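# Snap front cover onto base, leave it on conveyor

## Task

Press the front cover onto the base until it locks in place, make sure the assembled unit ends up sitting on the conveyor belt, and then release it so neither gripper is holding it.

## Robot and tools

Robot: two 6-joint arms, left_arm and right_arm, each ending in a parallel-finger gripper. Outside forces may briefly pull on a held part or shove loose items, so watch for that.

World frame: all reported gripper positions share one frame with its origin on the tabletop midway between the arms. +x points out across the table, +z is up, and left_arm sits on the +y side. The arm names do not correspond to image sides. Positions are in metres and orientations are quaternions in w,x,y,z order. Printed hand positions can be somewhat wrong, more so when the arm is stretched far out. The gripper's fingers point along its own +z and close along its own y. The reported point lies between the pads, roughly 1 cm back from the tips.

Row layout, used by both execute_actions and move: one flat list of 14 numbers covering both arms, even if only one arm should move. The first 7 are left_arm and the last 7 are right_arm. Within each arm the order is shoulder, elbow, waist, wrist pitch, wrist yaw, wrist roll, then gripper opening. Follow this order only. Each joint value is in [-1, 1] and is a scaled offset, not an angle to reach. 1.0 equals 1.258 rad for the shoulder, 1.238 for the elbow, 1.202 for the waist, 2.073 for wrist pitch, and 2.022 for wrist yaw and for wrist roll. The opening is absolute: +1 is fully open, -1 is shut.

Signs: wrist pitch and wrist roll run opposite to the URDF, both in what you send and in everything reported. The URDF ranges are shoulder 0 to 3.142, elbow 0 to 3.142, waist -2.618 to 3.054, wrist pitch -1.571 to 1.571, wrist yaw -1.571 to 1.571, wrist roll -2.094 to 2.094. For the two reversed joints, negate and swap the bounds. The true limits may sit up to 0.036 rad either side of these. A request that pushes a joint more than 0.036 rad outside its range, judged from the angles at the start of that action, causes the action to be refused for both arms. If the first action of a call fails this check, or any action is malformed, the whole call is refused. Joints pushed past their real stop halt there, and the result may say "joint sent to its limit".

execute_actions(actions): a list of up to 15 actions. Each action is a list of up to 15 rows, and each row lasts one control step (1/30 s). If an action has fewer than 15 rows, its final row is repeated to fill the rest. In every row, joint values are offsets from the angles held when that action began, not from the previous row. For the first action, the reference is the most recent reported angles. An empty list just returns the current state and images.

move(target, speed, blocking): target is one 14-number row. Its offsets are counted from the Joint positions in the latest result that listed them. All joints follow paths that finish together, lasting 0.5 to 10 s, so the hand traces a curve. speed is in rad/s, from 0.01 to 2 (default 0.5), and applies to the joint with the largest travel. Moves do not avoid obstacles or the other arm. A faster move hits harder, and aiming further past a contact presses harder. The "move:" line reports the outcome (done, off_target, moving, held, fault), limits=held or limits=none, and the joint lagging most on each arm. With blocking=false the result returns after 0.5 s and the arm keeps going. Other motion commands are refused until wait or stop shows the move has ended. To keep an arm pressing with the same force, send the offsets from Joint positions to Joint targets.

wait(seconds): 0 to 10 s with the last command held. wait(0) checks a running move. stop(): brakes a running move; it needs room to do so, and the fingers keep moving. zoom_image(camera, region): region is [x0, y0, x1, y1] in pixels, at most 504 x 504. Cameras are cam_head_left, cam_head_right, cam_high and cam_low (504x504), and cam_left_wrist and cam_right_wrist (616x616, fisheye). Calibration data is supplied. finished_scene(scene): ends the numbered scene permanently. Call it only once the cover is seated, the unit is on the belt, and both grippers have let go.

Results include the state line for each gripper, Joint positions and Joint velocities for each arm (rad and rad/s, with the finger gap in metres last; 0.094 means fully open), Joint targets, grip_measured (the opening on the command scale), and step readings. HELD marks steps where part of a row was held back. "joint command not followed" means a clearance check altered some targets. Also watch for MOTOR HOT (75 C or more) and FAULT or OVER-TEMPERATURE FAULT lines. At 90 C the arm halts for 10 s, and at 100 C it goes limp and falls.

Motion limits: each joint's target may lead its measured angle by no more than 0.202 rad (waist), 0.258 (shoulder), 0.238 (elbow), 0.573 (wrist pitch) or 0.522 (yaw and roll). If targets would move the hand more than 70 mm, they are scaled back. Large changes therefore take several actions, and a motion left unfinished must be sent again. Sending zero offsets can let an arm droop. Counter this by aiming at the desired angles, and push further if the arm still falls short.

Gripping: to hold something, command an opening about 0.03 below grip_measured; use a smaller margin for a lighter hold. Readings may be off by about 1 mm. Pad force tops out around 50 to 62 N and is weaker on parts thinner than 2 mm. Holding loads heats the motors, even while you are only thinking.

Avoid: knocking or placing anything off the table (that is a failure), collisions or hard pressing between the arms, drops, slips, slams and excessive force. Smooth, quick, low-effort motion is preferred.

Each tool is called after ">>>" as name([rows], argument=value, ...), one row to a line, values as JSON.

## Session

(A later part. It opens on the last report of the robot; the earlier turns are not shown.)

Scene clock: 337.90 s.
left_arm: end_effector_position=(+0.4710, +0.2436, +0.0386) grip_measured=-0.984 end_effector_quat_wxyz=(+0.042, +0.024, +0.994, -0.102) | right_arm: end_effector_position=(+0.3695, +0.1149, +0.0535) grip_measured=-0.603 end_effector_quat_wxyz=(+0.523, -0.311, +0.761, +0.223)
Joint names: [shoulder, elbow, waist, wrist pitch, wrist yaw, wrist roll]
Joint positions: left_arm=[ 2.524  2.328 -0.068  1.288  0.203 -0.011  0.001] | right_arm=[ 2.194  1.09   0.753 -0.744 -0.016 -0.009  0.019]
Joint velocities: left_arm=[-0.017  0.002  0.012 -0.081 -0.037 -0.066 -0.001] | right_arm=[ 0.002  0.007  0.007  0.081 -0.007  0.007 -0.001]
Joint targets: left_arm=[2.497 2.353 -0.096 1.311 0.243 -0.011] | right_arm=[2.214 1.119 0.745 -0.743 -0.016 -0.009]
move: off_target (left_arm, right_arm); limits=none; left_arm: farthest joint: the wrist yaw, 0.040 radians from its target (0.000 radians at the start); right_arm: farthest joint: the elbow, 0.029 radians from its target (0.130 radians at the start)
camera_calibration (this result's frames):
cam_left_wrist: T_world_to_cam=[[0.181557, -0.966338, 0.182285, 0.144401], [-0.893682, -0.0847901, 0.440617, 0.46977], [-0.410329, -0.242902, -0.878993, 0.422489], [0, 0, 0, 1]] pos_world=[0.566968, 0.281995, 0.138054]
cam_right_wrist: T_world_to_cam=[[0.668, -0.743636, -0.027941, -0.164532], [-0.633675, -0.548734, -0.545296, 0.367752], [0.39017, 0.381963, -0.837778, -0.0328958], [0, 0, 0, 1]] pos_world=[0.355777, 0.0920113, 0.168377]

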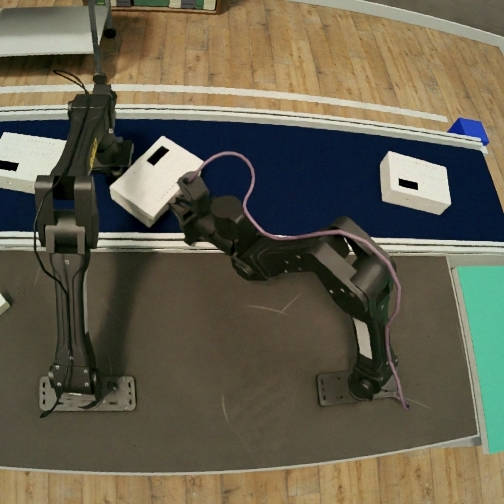

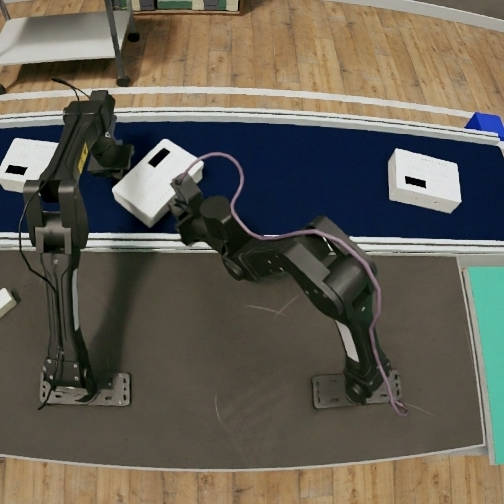

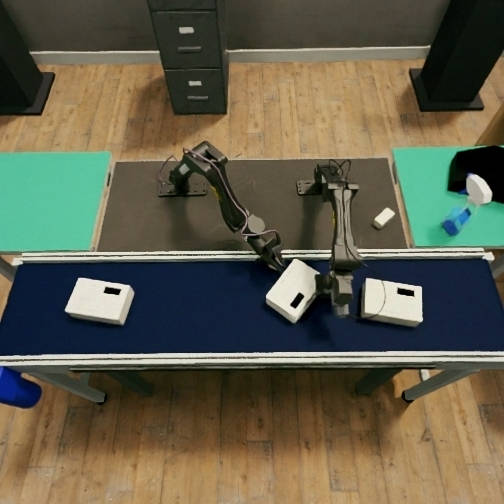

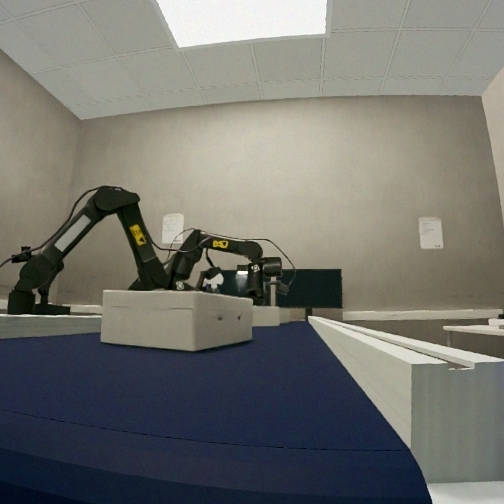

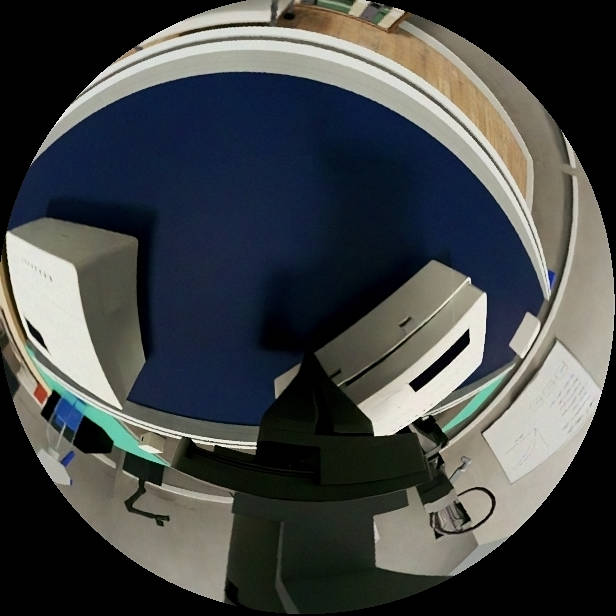

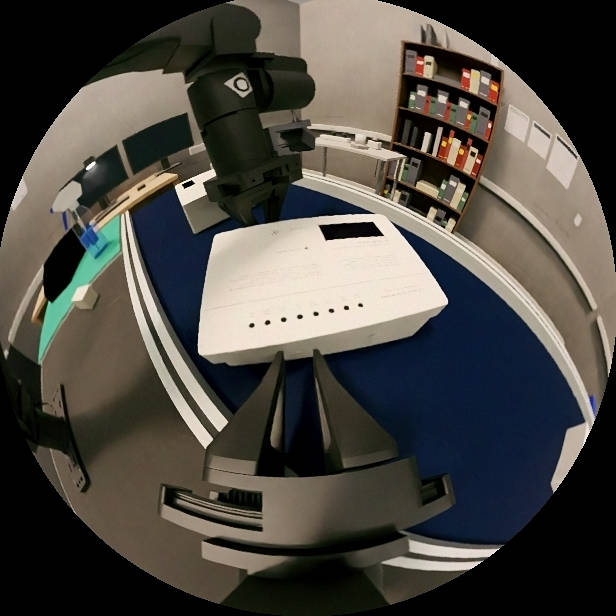

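Clamped. Lift with elbow.

>>> move(target=[-0.02,0.02,-0.012,0.005,0.01,0,-1,0,0.05,0,-0.015,0,0,-0.6], speed=0.05)

>>> zoom_image(camera="cam_high", region=[230,230,370,345])

>>> zoom_image(camera="cam_head_left", region=[90,125,220,245])

Scene clock: 344.13 s.
left_arm: end_effector_position=(+0.4750, +0.2468, +0.0387) grip_measured=-0.984 end_effector_quat_wxyz=(+0.051, +0.024, +0.994, -0.093) | right_arm: end_effector_position=(+0.3734, +0.1187, +0.0596) grip_measured=-0.603 end_effector_quat_wxyz=(+0.527, -0.310, +0.759, +0.225)
Joint names: [shoulder, elbow, waist, wrist pitch, wrist yaw, wrist roll]
Joint positions: left_arm=[ 2.524  2.328 -0.068  1.272  0.185 -0.011  0.001] | right_arm=[ 2.194  1.115  0.753 -0.728 -0.016 -0.009  0.019]
Joint velocities: left_arm=[-0.007  0.007 -0.007  0.081 -0.051  0.007  0.   ] | right_arm=[ 0.022  0.012  0.012  0.022 -0.095 -0.051 -0.001]
Joint targets: left_arm=[2.499 2.353 -0.083 1.298 0.224 -0.011] | right_arm=[2.194 1.152 0.753 -0.775 -0.016 -0.009]
move: off_target (left_arm, right_arm); limits=none; left_arm: farthest joint: the wrist yaw, 0.038 radians from its target (0.020 radians at the start); right_arm: farthest joint: the wrist pitch, 0.048 radians from its target (0.031 radians at the start)
camera_calibration (this result's frames):
cam_left_wrist: T_world_to_cam=[[0.180607, -0.969009, 0.168529, 0.148397], [-0.900801, -0.0941706, 0.423898, 0.479948], [-0.39489, -0.22837, -0.889893, 0.414538], [0, 0, 0, 1]] pos_world=[0.569234, 0.283663, 0.140436]
cam_right_wrist: T_world_to_cam=[[0.668169, -0.743471, -0.0282934, -0.164195], [-0.630381, -0.545514, -0.552299, 0.374417], [0.395184, 0.386864, -0.833166, -0.0335018], [0, 0, 0, 1]] pos_world=[0.358974, 0.0951363, 0.174232]

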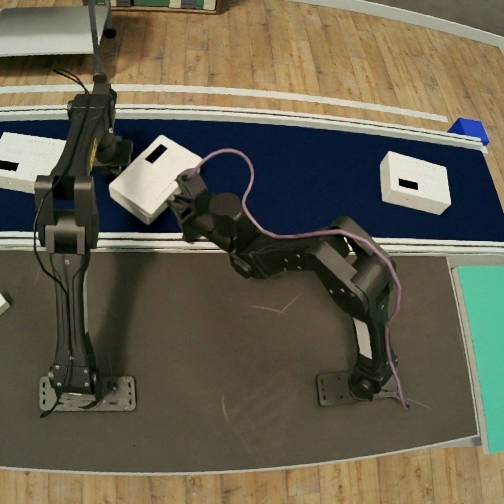

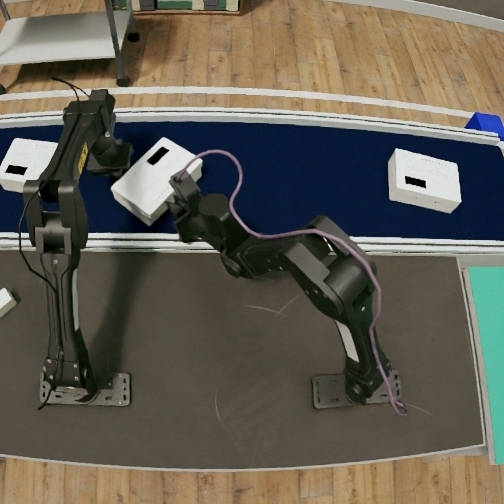

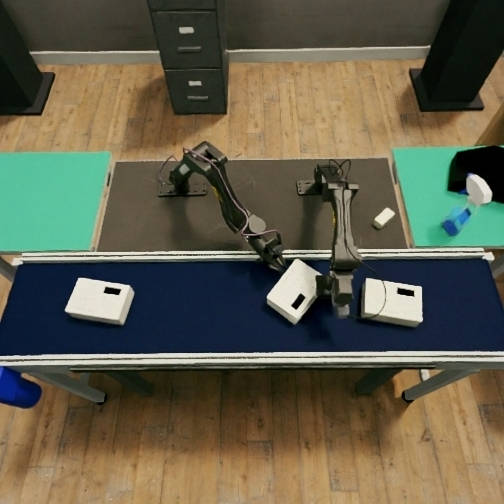

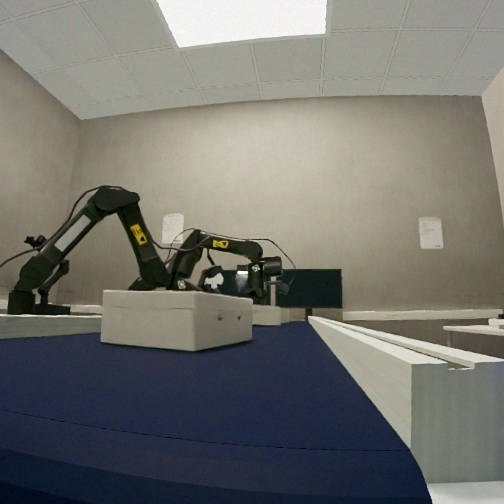

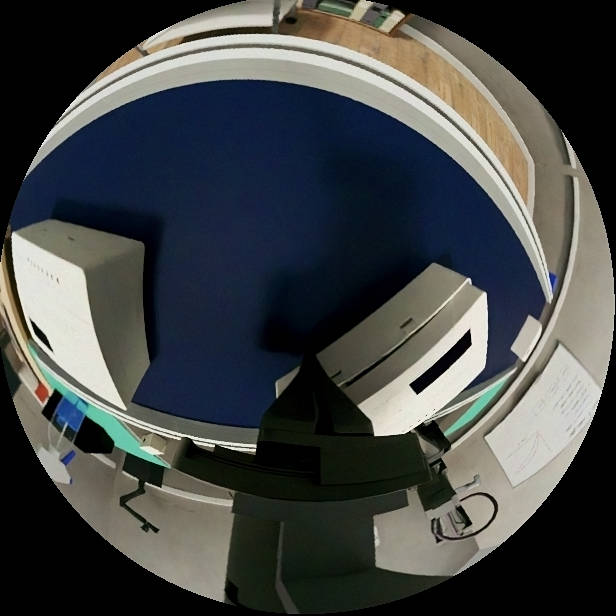

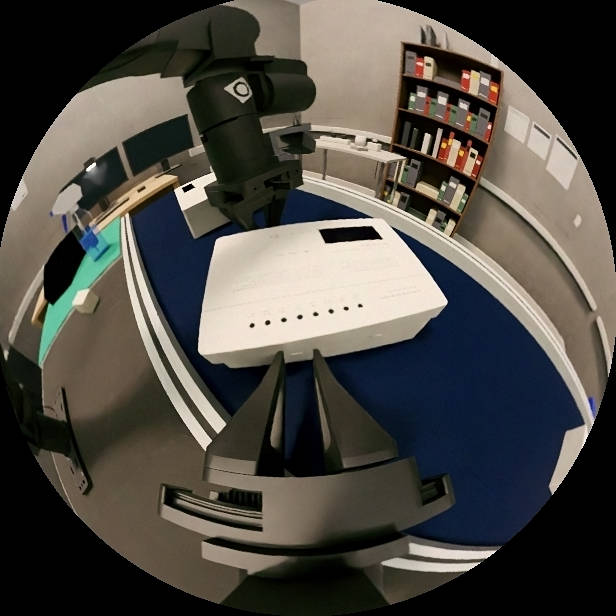

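Region (230, 230, 370, 345) of cam_high's 504x504 image, scaled by 3.600, with more detail than that image has; it fills the top 414 rows of this view, and the rest is white.

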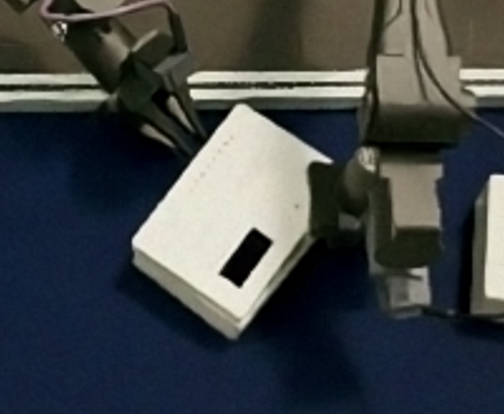

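Region (90, 125, 220, 245) of cam_head_left's 504x504 image, scaled by 3.877, with more detail than that image has; it fills the top 465 rows of this view, and the rest is white.

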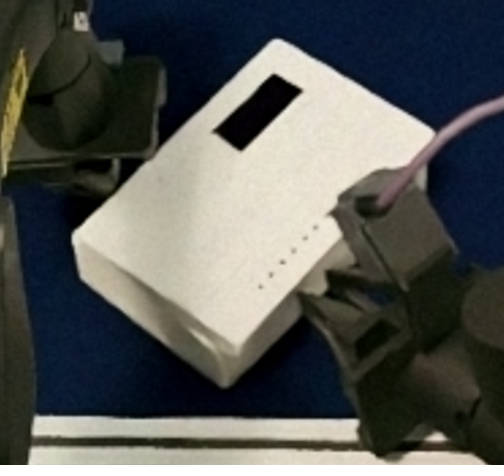

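Base probably lifting along; ease the left clamp and lift more.

>>> move(target=[-0.02,0.02,0,0,0.004,0,-1,-0.03,0.03,0,-0.023,0,0,-0.6], speed=0.05)

>>> zoom_image(camera="cam_head_left", region=[90,125,220,245])

Scene clock: 350.53 s.
left_arm: end_effector_position=(+0.4763, +0.2482, +0.0387) grip_measured=-0.984 end_effector_quat_wxyz=(+0.053, +0.024, +0.994, -0.090) | right_arm: end_effector_position=(+0.3808, +0.1260, +0.0943) grip_measured=-0.603 end_effector_quat_wxyz=(+0.562, -0.300, +0.733, +0.239)
Joint names: [shoulder, elbow, waist, wrist pitch, wrist yaw, wrist roll]
Joint positions: left_arm=[ 2.524  2.328 -0.067  1.267  0.18  -0.011  0.001] | right_arm=[ 2.169  1.137  0.753 -0.776 -0.016 -0.009  0.019]
Joint velocities: left_arm=[ 0.002 -0.002  0.002  0.022  0.007 -0.037 -0.   ] | right_arm=[ 0.002 -0.007 -0.007  0.037 -0.095  0.007  0.001]
Joint targets: left_arm=[2.498 2.353 -0.068 1.272 0.194 -0.011] | right_arm=[2.157 1.152 0.753 -0.775 -0.016 -0.009]
move: off_target (left_arm); limits=none; left_arm: farthest joint: the shoulder, 0.025 radians from its target (0.025 radians at the start); right_arm: farthest joint: the elbow, 0.015 radians from its target (0.037 radians at the start)
camera_calibration (this result's frames):
cam_left_wrist: T_world_to_cam=[[0.181081, -0.969685, 0.164073, 0.149604], [-0.902825, -0.0977416, 0.418752, 0.483314], [-0.390021, -0.223958, -0.893155, 0.412021], [0, 0, 0, 1]] pos_world=[0.569955, 0.284584, 0.141064]
cam_right_wrist: T_world_to_cam=[[0.67024, -0.741447, -0.0321674, -0.163457], [-0.589896, -0.505941, -0.629322, 0.389072], [0.450334, 0.440773, -0.776478, -0.0434798], [0, 0, 0, 1]] pos_world=[0.358648, 0.0948172, 0.205833]

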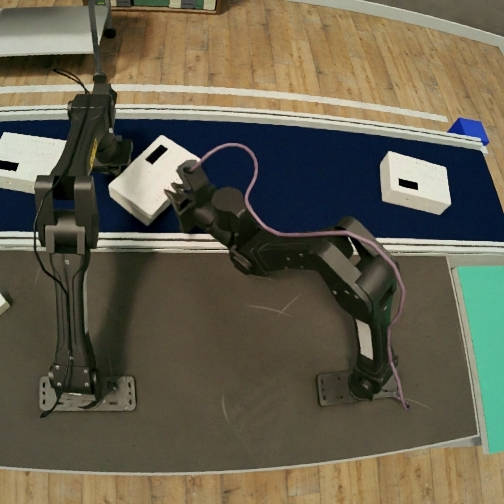

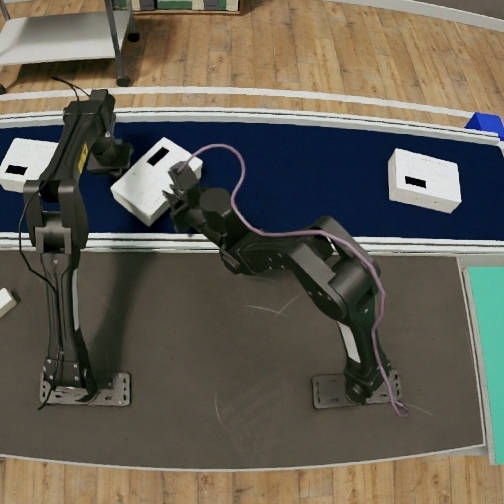

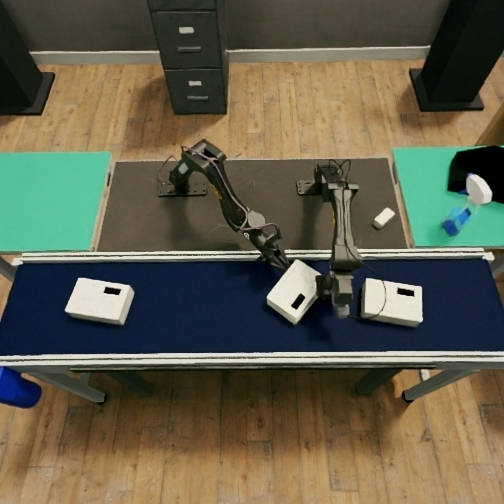

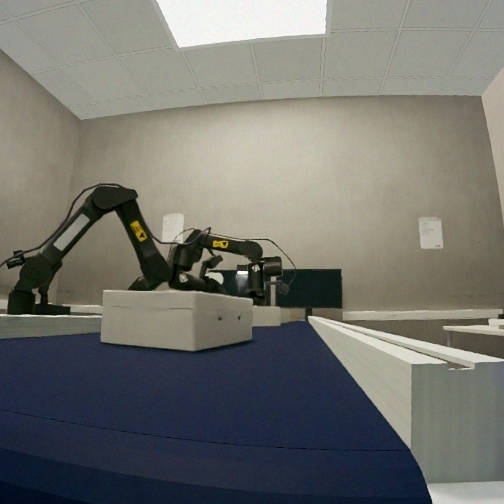

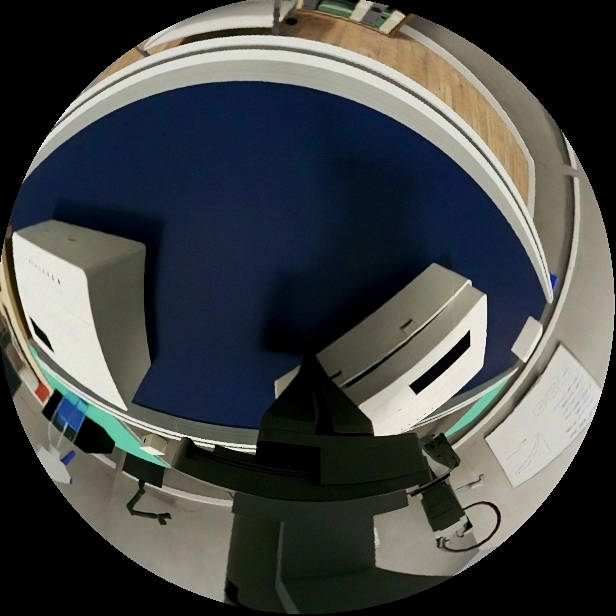

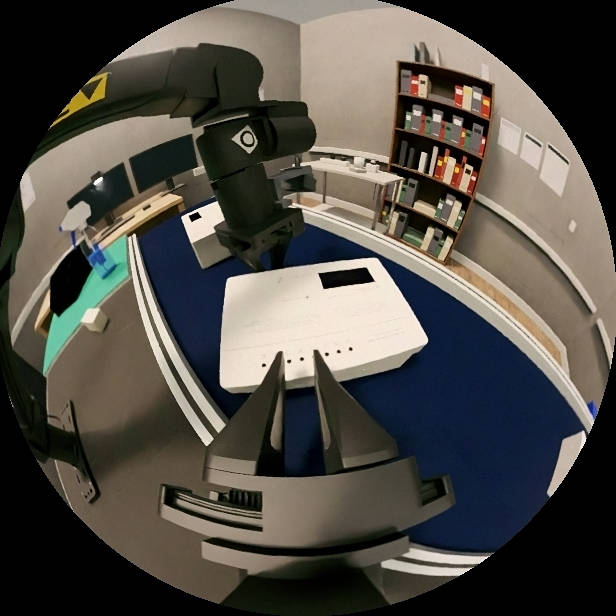

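Region (90, 125, 220, 245) of cam_head_left's 504x504 image, scaled by 3.877, with more detail than that image has; it fills the top 465 rows of this view, and the rest is white.

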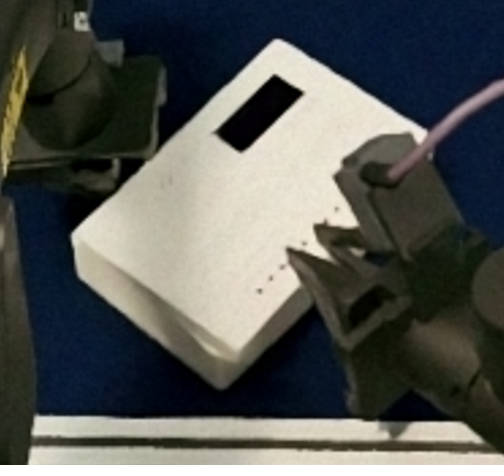

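>>> move(target=[-0.02,0.02,0,0,0,0,-1,0,-0.09,-0.025,0,0,0,-1], speed=0.2)

>>> move(target=[-0.02,0.02,0,0,0,0,-1,0.1,0.095,0,0,0,0,-1], speed=0.1)

Scene clock: 356.37 s.
left_arm: end_effector_position=(+0.4763, +0.2482, +0.0387) grip_measured=-0.984 end_effector_quat_wxyz=(+0.053, +0.024, +0.994, -0.090) | right_arm: end_effector_position=(+0.3709, +0.0986, +0.0547) grip_measured=-0.991 end_effector_quat_wxyz=(+0.529, -0.302, +0.762, +0.219)
Joint names: [shoulder, elbow, waist, wrist pitch, wrist yaw, wrist roll]
Joint positions: left_arm=[ 2.524  2.328 -0.067  1.267  0.18  -0.011  0.001] | right_arm=[ 2.169  1.036  0.731 -0.782 -0.016 -0.009  0.   ]
Joint velocities: left_arm=[-0.012 -0.027  0.007  0.007  0.022  0.037 -0.   ] | right_arm=[ 0.002  0.002 -0.007  0.022  0.037  0.037  0.001]
Joint targets: left_arm=[2.498 2.353 -0.067 1.267 0.180 -0.011] | right_arm=[2.169 1.025 0.723 -0.776 -0.016 -0.009]
move: off_target (left_arm); limits=none; left_arm: farthest joint: the shoulder, 0.025 radians from its target (0.025 radians at the start); right_arm: farthest joint: the elbow, 0.010 radians from its target (0.112 radians at the start)
camera_calibration (this result's frames):
cam_left_wrist: T_world_to_cam=[[0.181081, -0.969685, 0.164073, 0.149604], [-0.902825, -0.0977416, 0.418752, 0.483314], [-0.390021, -0.223958, -0.893155, 0.412021], [0, 0, 0, 1]] pos_world=[0.569955, 0.284584, 0.141064]
cam_right_wrist: T_world_to_cam=[[0.651276, -0.758313, -0.0283094, -0.169861], [-0.642344, -0.531046, -0.552616, 0.362139], [0.404022, 0.37809, -0.832955, -0.0312637], [0, 0, 0, 1]] pos_world=[0.355876, 0.0753251, 0.169274]

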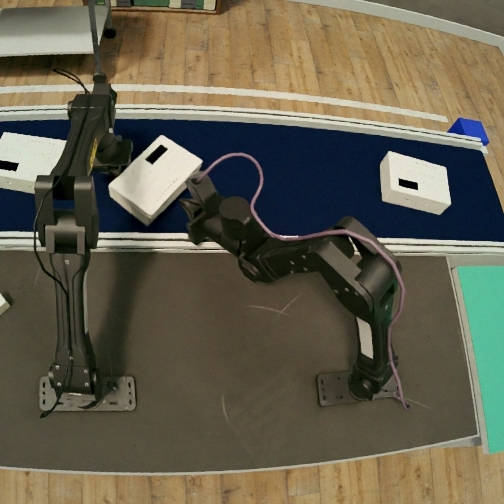

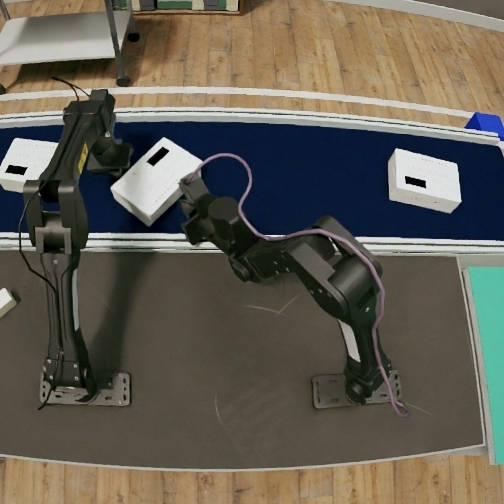

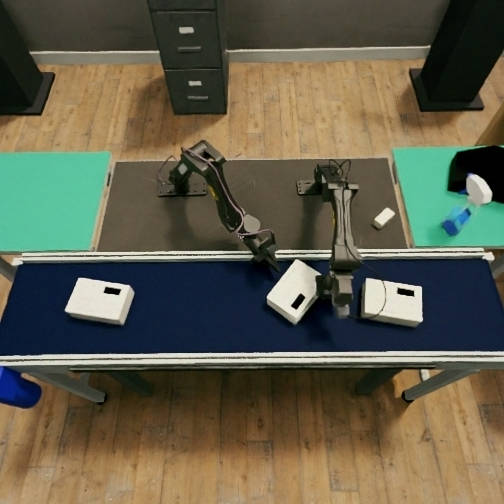

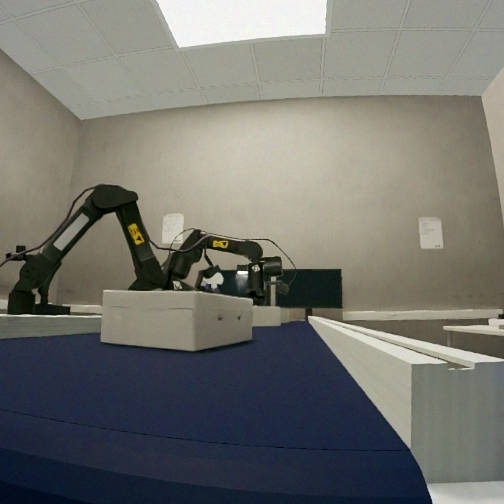

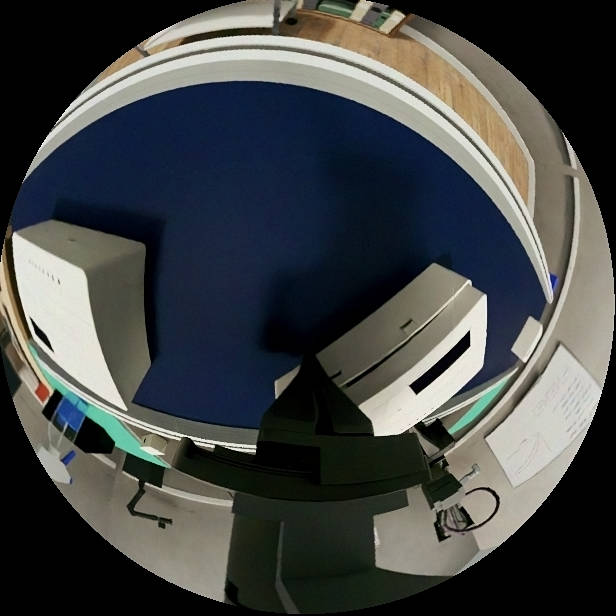

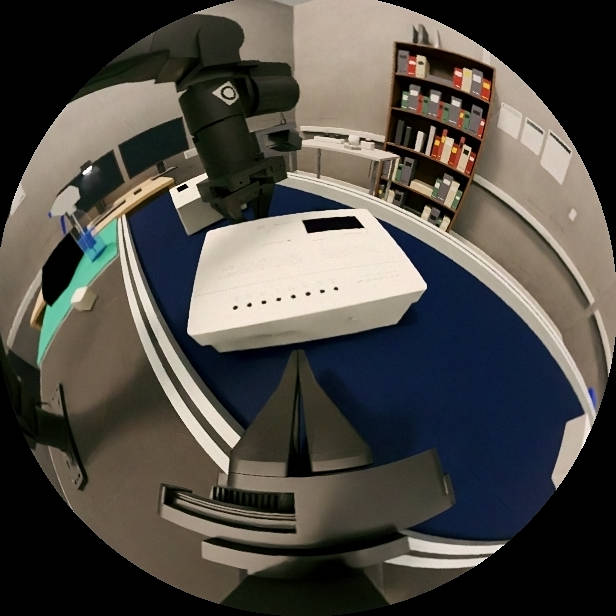

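Scene clock: 357.87 s.
left_arm: end_effector_position=(+0.4763, +0.2482, +0.0387) grip_measured=-0.984 end_effector_quat_wxyz=(+0.053, +0.024, +0.994, -0.090) | right_arm: end_effector_position=(+0.3869, +0.1137, +0.0420) grip_measured=-0.992 end_effector_quat_wxyz=(+0.534, -0.300, +0.759, +0.221)
Joint names: [shoulder, elbow, waist, wrist pitch, wrist yaw, wrist roll]
Joint positions: left_arm=[ 2.524  2.328 -0.067  1.267  0.179 -0.011  0.001] | right_arm=[ 2.268  1.135  0.731 -0.793 -0.017 -0.012  0.   ]
Joint velocities: left_arm=[-0.007 -0.007  0.007  0.022 -0.022 -0.007 -0.   ] | right_arm=[-0.022 -0.002 -0.007  0.037  0.007  0.007  0.001]
Joint targets: left_arm=[2.498 2.353 -0.067 1.267 0.180 -0.011] | right_arm=[2.295 1.153 0.731 -0.782 -0.017 -0.010]
move: off_target (left_arm, right_arm); limits=none; left_arm: farthest joint: the shoulder, 0.025 radians from its target (0.025 radians at the start); right_arm: farthest joint: the shoulder, 0.027 radians from its target (0.126 radians at the start)
camera_calibration (this result's frames):
cam_left_wrist: T_world_to_cam=[[0.181119, -0.96974, 0.163707, 0.14968], [-0.902825, -0.0979375, 0.418706, 0.483379], [-0.390003, -0.223635, -0.893244, 0.411941], [0, 0, 0, 1]] pos_world=[0.569955, 0.284616, 0.141066]
cam_right_wrist: T_world_to_cam=[[0.651178, -0.758287, -0.0310988, -0.169079], [-0.638474, -0.525217, -0.562581, 0.37169], [0.410265, 0.386197, -0.826157, -0.057563], [0, 0, 0, 1]] pos_world=[0.371031, 0.0892377, 0.156292]

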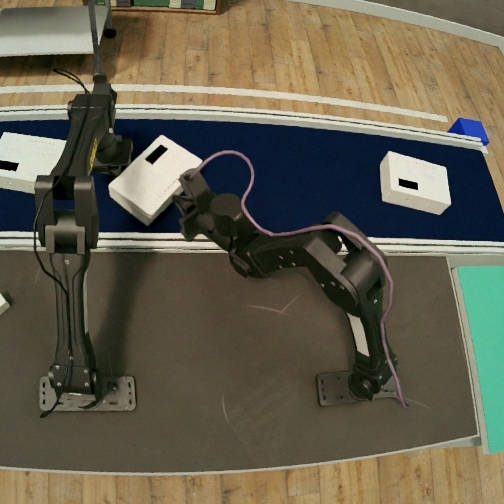

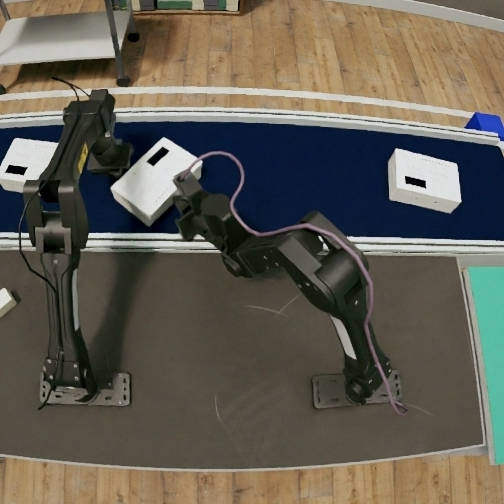

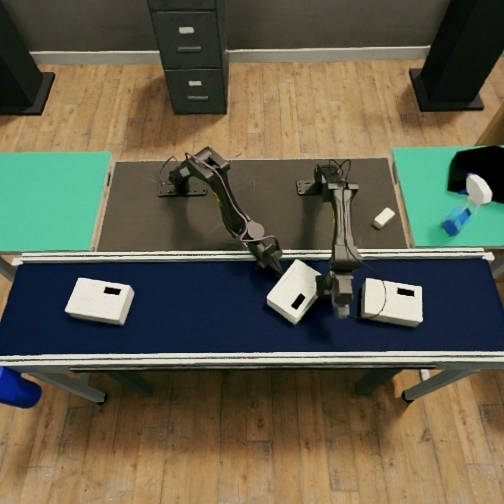

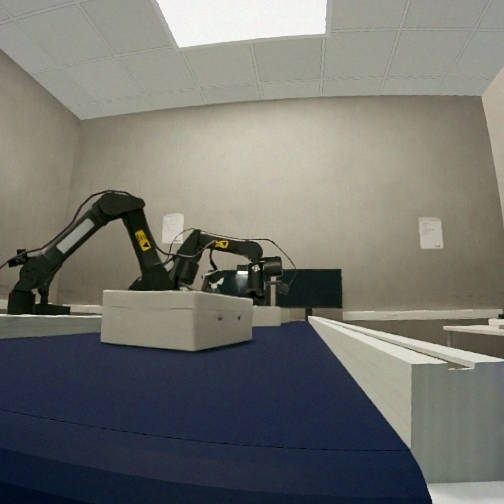

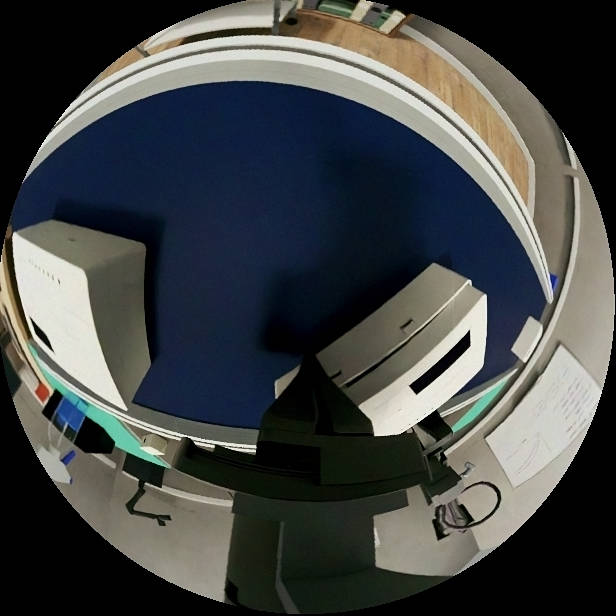

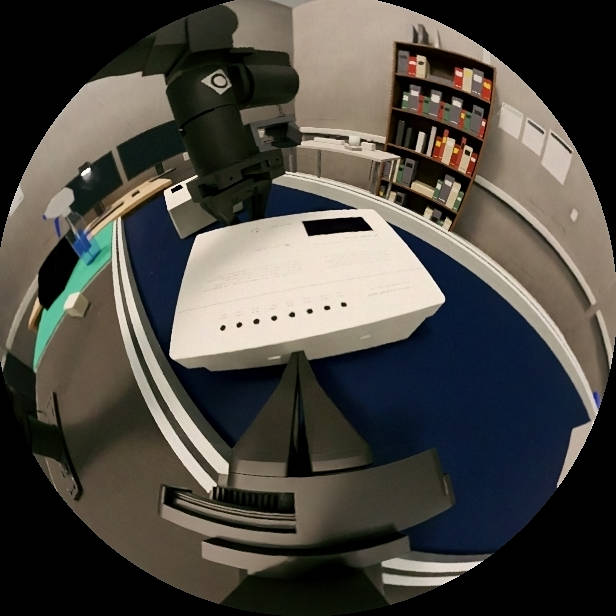

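>>> move(target=[-0.02,0.02,0,0,0,0,-1,-0.025,0.035,0,-0.005,0,0,-1], speed=0.04)

>>> zoom_image(camera="cam_head_left", region=[90,125,220,245])

Scene clock: 362.53 s.
left_arm: end_effector_position=(+0.4764, +0.2490, +0.0385) grip_measured=-0.984 end_effector_quat_wxyz=(+0.053, +0.024, +0.994, -0.088) | right_arm: end_effector_position=(+0.3883, +0.1151, +0.0430) grip_measured=-0.992 end_effector_quat_wxyz=(+0.531, -0.300, +0.761, +0.221)
Joint names: [shoulder, elbow, waist, wrist pitch, wrist yaw, wrist roll]
Joint positions: left_arm=[ 2.524  2.328 -0.067  1.267  0.175 -0.011  0.001] | right_arm=[ 2.267  1.148  0.731 -0.774 -0.017 -0.012  0.   ]
Joint velocities: left_arm=[-0.002 -0.012 -0.002 -0.007 -0.051  0.037  0.   ] | right_arm=[-0.007 -0.012 -0.002  0.022 -0.007 -0.007  0.001]
Joint targets: left_arm=[2.498 2.353 -0.067 1.267 0.179 -0.011] | right_arm=[2.236 1.179 0.731 -0.803 -0.017 -0.011]
move: off_target (left_arm, right_arm); limits=none; left_arm: farthest joint: the shoulder, 0.025 radians from its target (0.025 radians at the start); right_arm: farthest joint: the elbow, 0.031 radians from its target (0.043 radians at the start)
camera_calibration (this result's frames):
cam_left_wrist: T_world_to_cam=[[0.181518, -0.970383, 0.159396, 0.15059], [-0.902988, -0.100283, 0.4178, 0.484328], [-0.389441, -0.219771, -0.894448, 0.410869], [0, 0, 0, 1]] pos_world=[0.570016, 0.284997, 0.141145]
cam_right_wrist: T_world_to_cam=[[0.650952, -0.758476, -0.0312327, -0.168848], [-0.640869, -0.527033, -0.558143, 0.374862], [0.406877, 0.38334, -0.829157, -0.0560859], [0, 0, 0, 1]] pos_world=[0.372969, 0.0909972, 0.157449]

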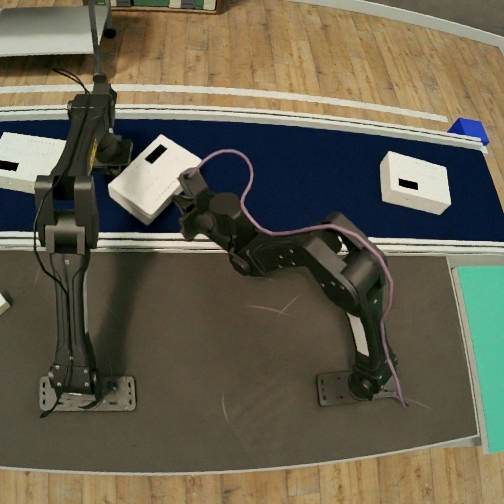

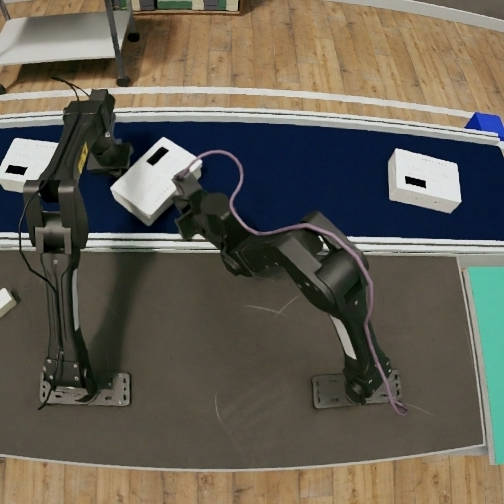

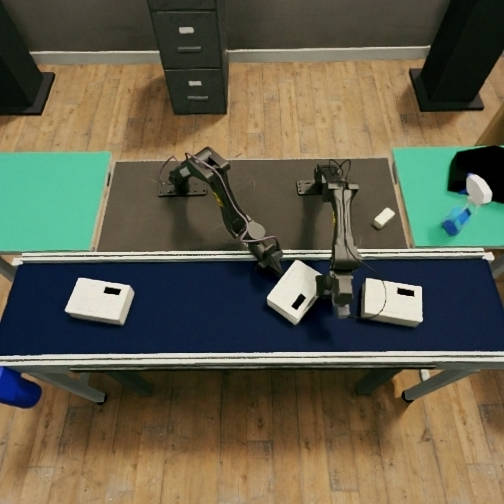

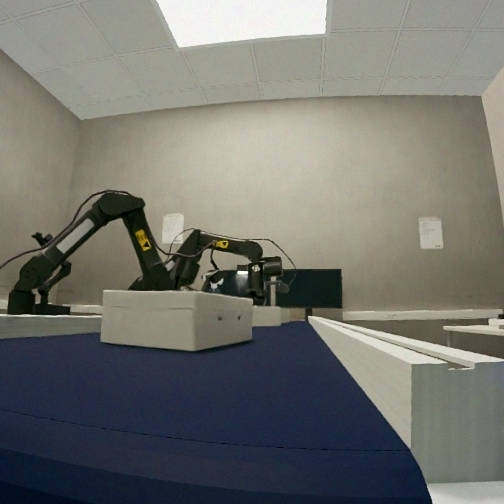

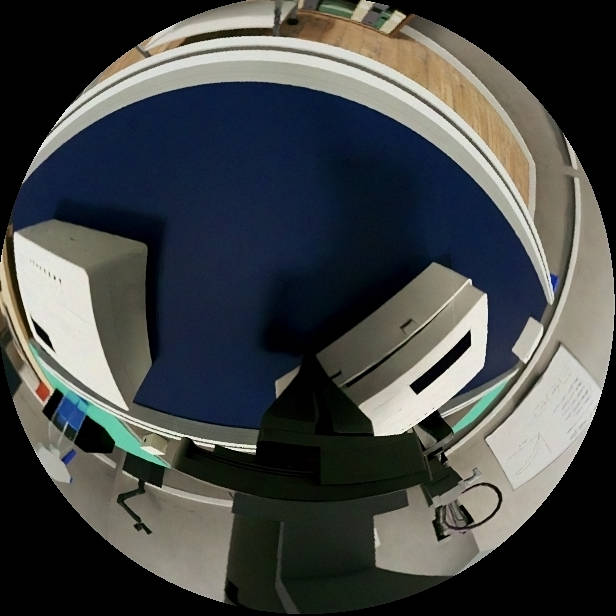

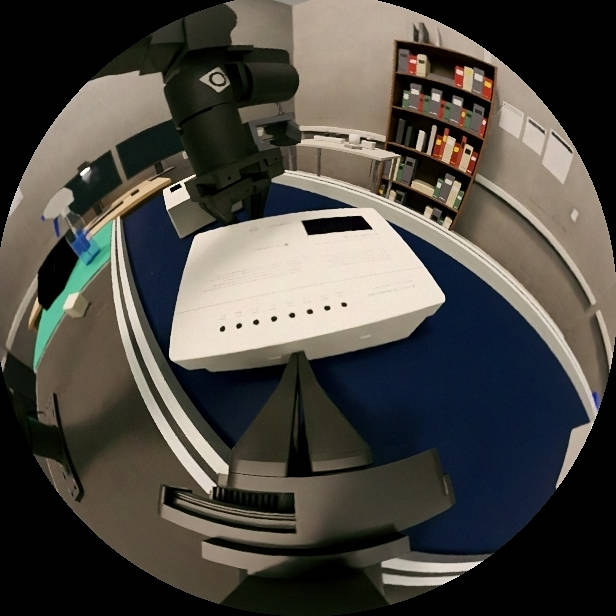

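Region (90, 125, 220, 245) of cam_head_left's 504x504 image, scaled by 3.877, with more detail than that image has; it fills the top 465 rows of this view, and the rest is white.

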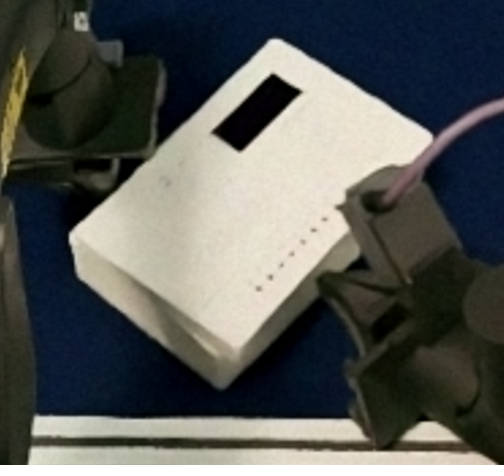

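Hooked. Lift by shoulder.

>>> move(target=[-0.02,0.02,0,0,0,0,-1,-0.05,0.015,0,-0.015,0,0,-1], speed=0.04)

>>> zoom_image(camera="cam_head_left", region=[90,125,220,245])

Scene clock: 367.97 s.
left_arm: end_effector_position=(+0.4765, +0.2498, +0.0384) grip_measured=-0.984 end_effector_quat_wxyz=(+0.053, +0.024, +0.995, -0.085) | right_arm: end_effector_position=(+0.3913, +0.1178, +0.0721) grip_measured=-0.992 end_effector_quat_wxyz=(+0.554, -0.294, +0.744, +0.230)
Joint names: [shoulder, elbow, waist, wrist pitch, wrist yaw, wrist roll]
Joint positions: left_arm=[ 2.524  2.328 -0.067  1.267  0.171 -0.011  0.001] | right_arm=[ 2.223  1.148  0.731 -0.791 -0.017 -0.012  0.   ]
Joint velocities: left_arm=[ 0.012  0.007 -0.022 -0.007 -0.022  0.037  0.   ] | right_arm=[ 0.002 -0.007 -0.007 -0.066 -0.037  0.022  0.001]
Joint targets: left_arm=[2.498 2.353 -0.067 1.267 0.175 -0.011] | right_arm=[2.204 1.166 0.731 -0.806 -0.017 -0.012]
move: off_target (left_arm); limits=none; left_arm: farthest joint: the shoulder, 0.025 radians from its target (0.025 radians at the start); right_arm: farthest joint: the elbow, 0.019 radians from its target (0.019 radians at the start)
camera_calibration (this result's frames):
cam_left_wrist: T_world_to_cam=[[0.181941, -0.970957, 0.155369, 0.151415], [-0.902989, -0.102434, 0.417274, 0.485044], [-0.38924, -0.216216, -0.895401, 0.409982], [0, 0, 0, 1]] pos_world=[0.570022, 0.285347, 0.141177]
cam_right_wrist: T_world_to_cam=[[0.652401, -0.757122, -0.0337496, -0.168318], [-0.614866, -0.502736, -0.607615, 0.384906], [0.443072, 0.41716, -0.793514, -0.0549707], [0, 0, 0, 1]] pos_world=[0.370832, 0.0890007, 0.184574]

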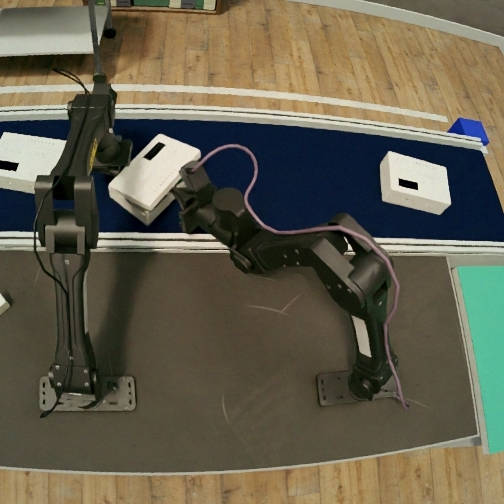

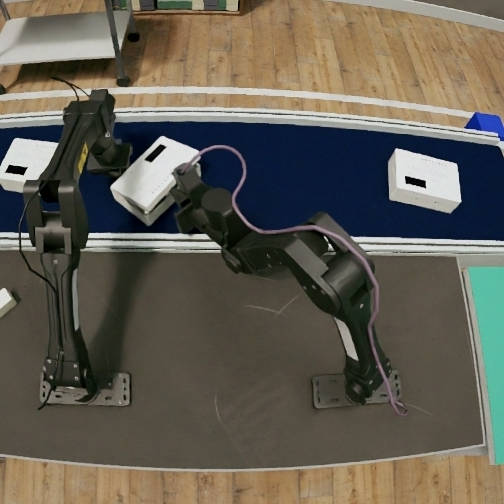

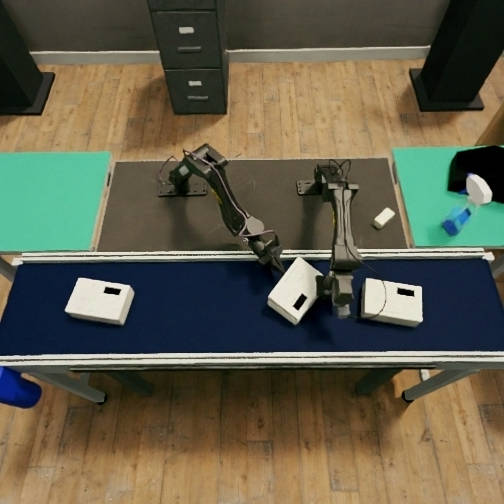

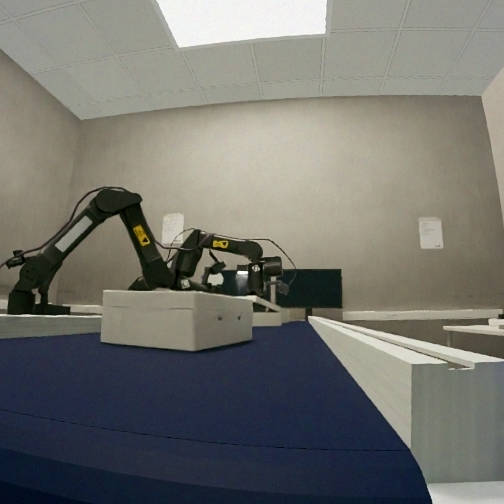

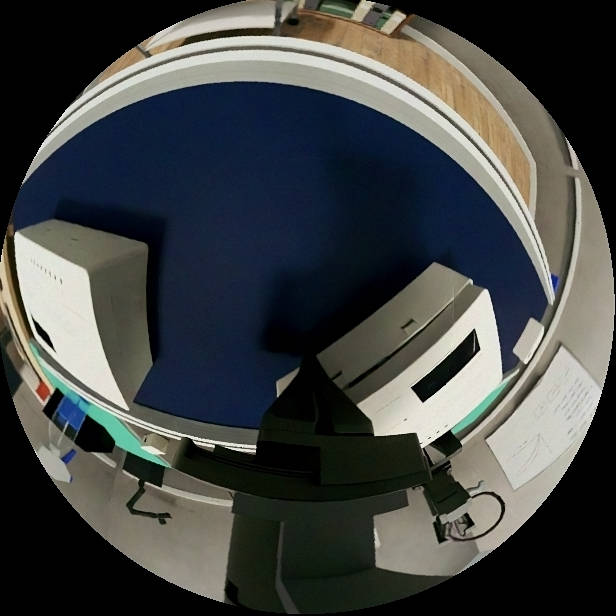

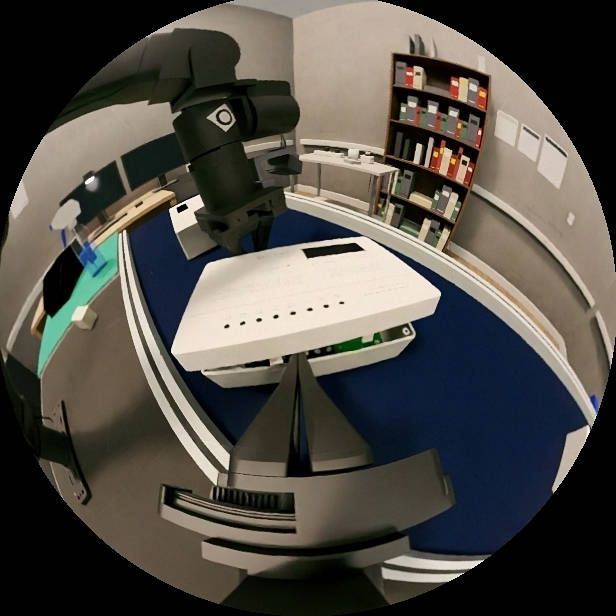

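Region (90, 125, 220, 245) of cam_head_left's 504x504 image, scaled by 3.877, with more detail than that image has; it fills the top 465 rows of this view, and the rest is white.

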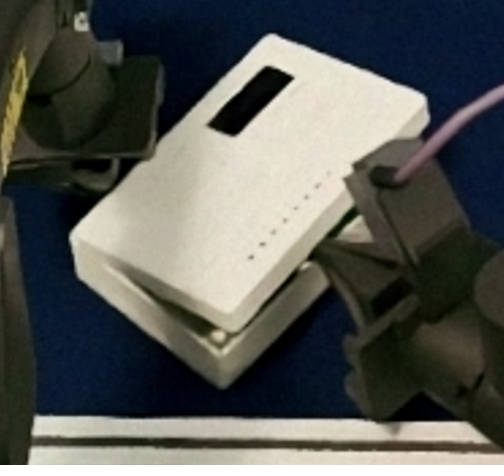

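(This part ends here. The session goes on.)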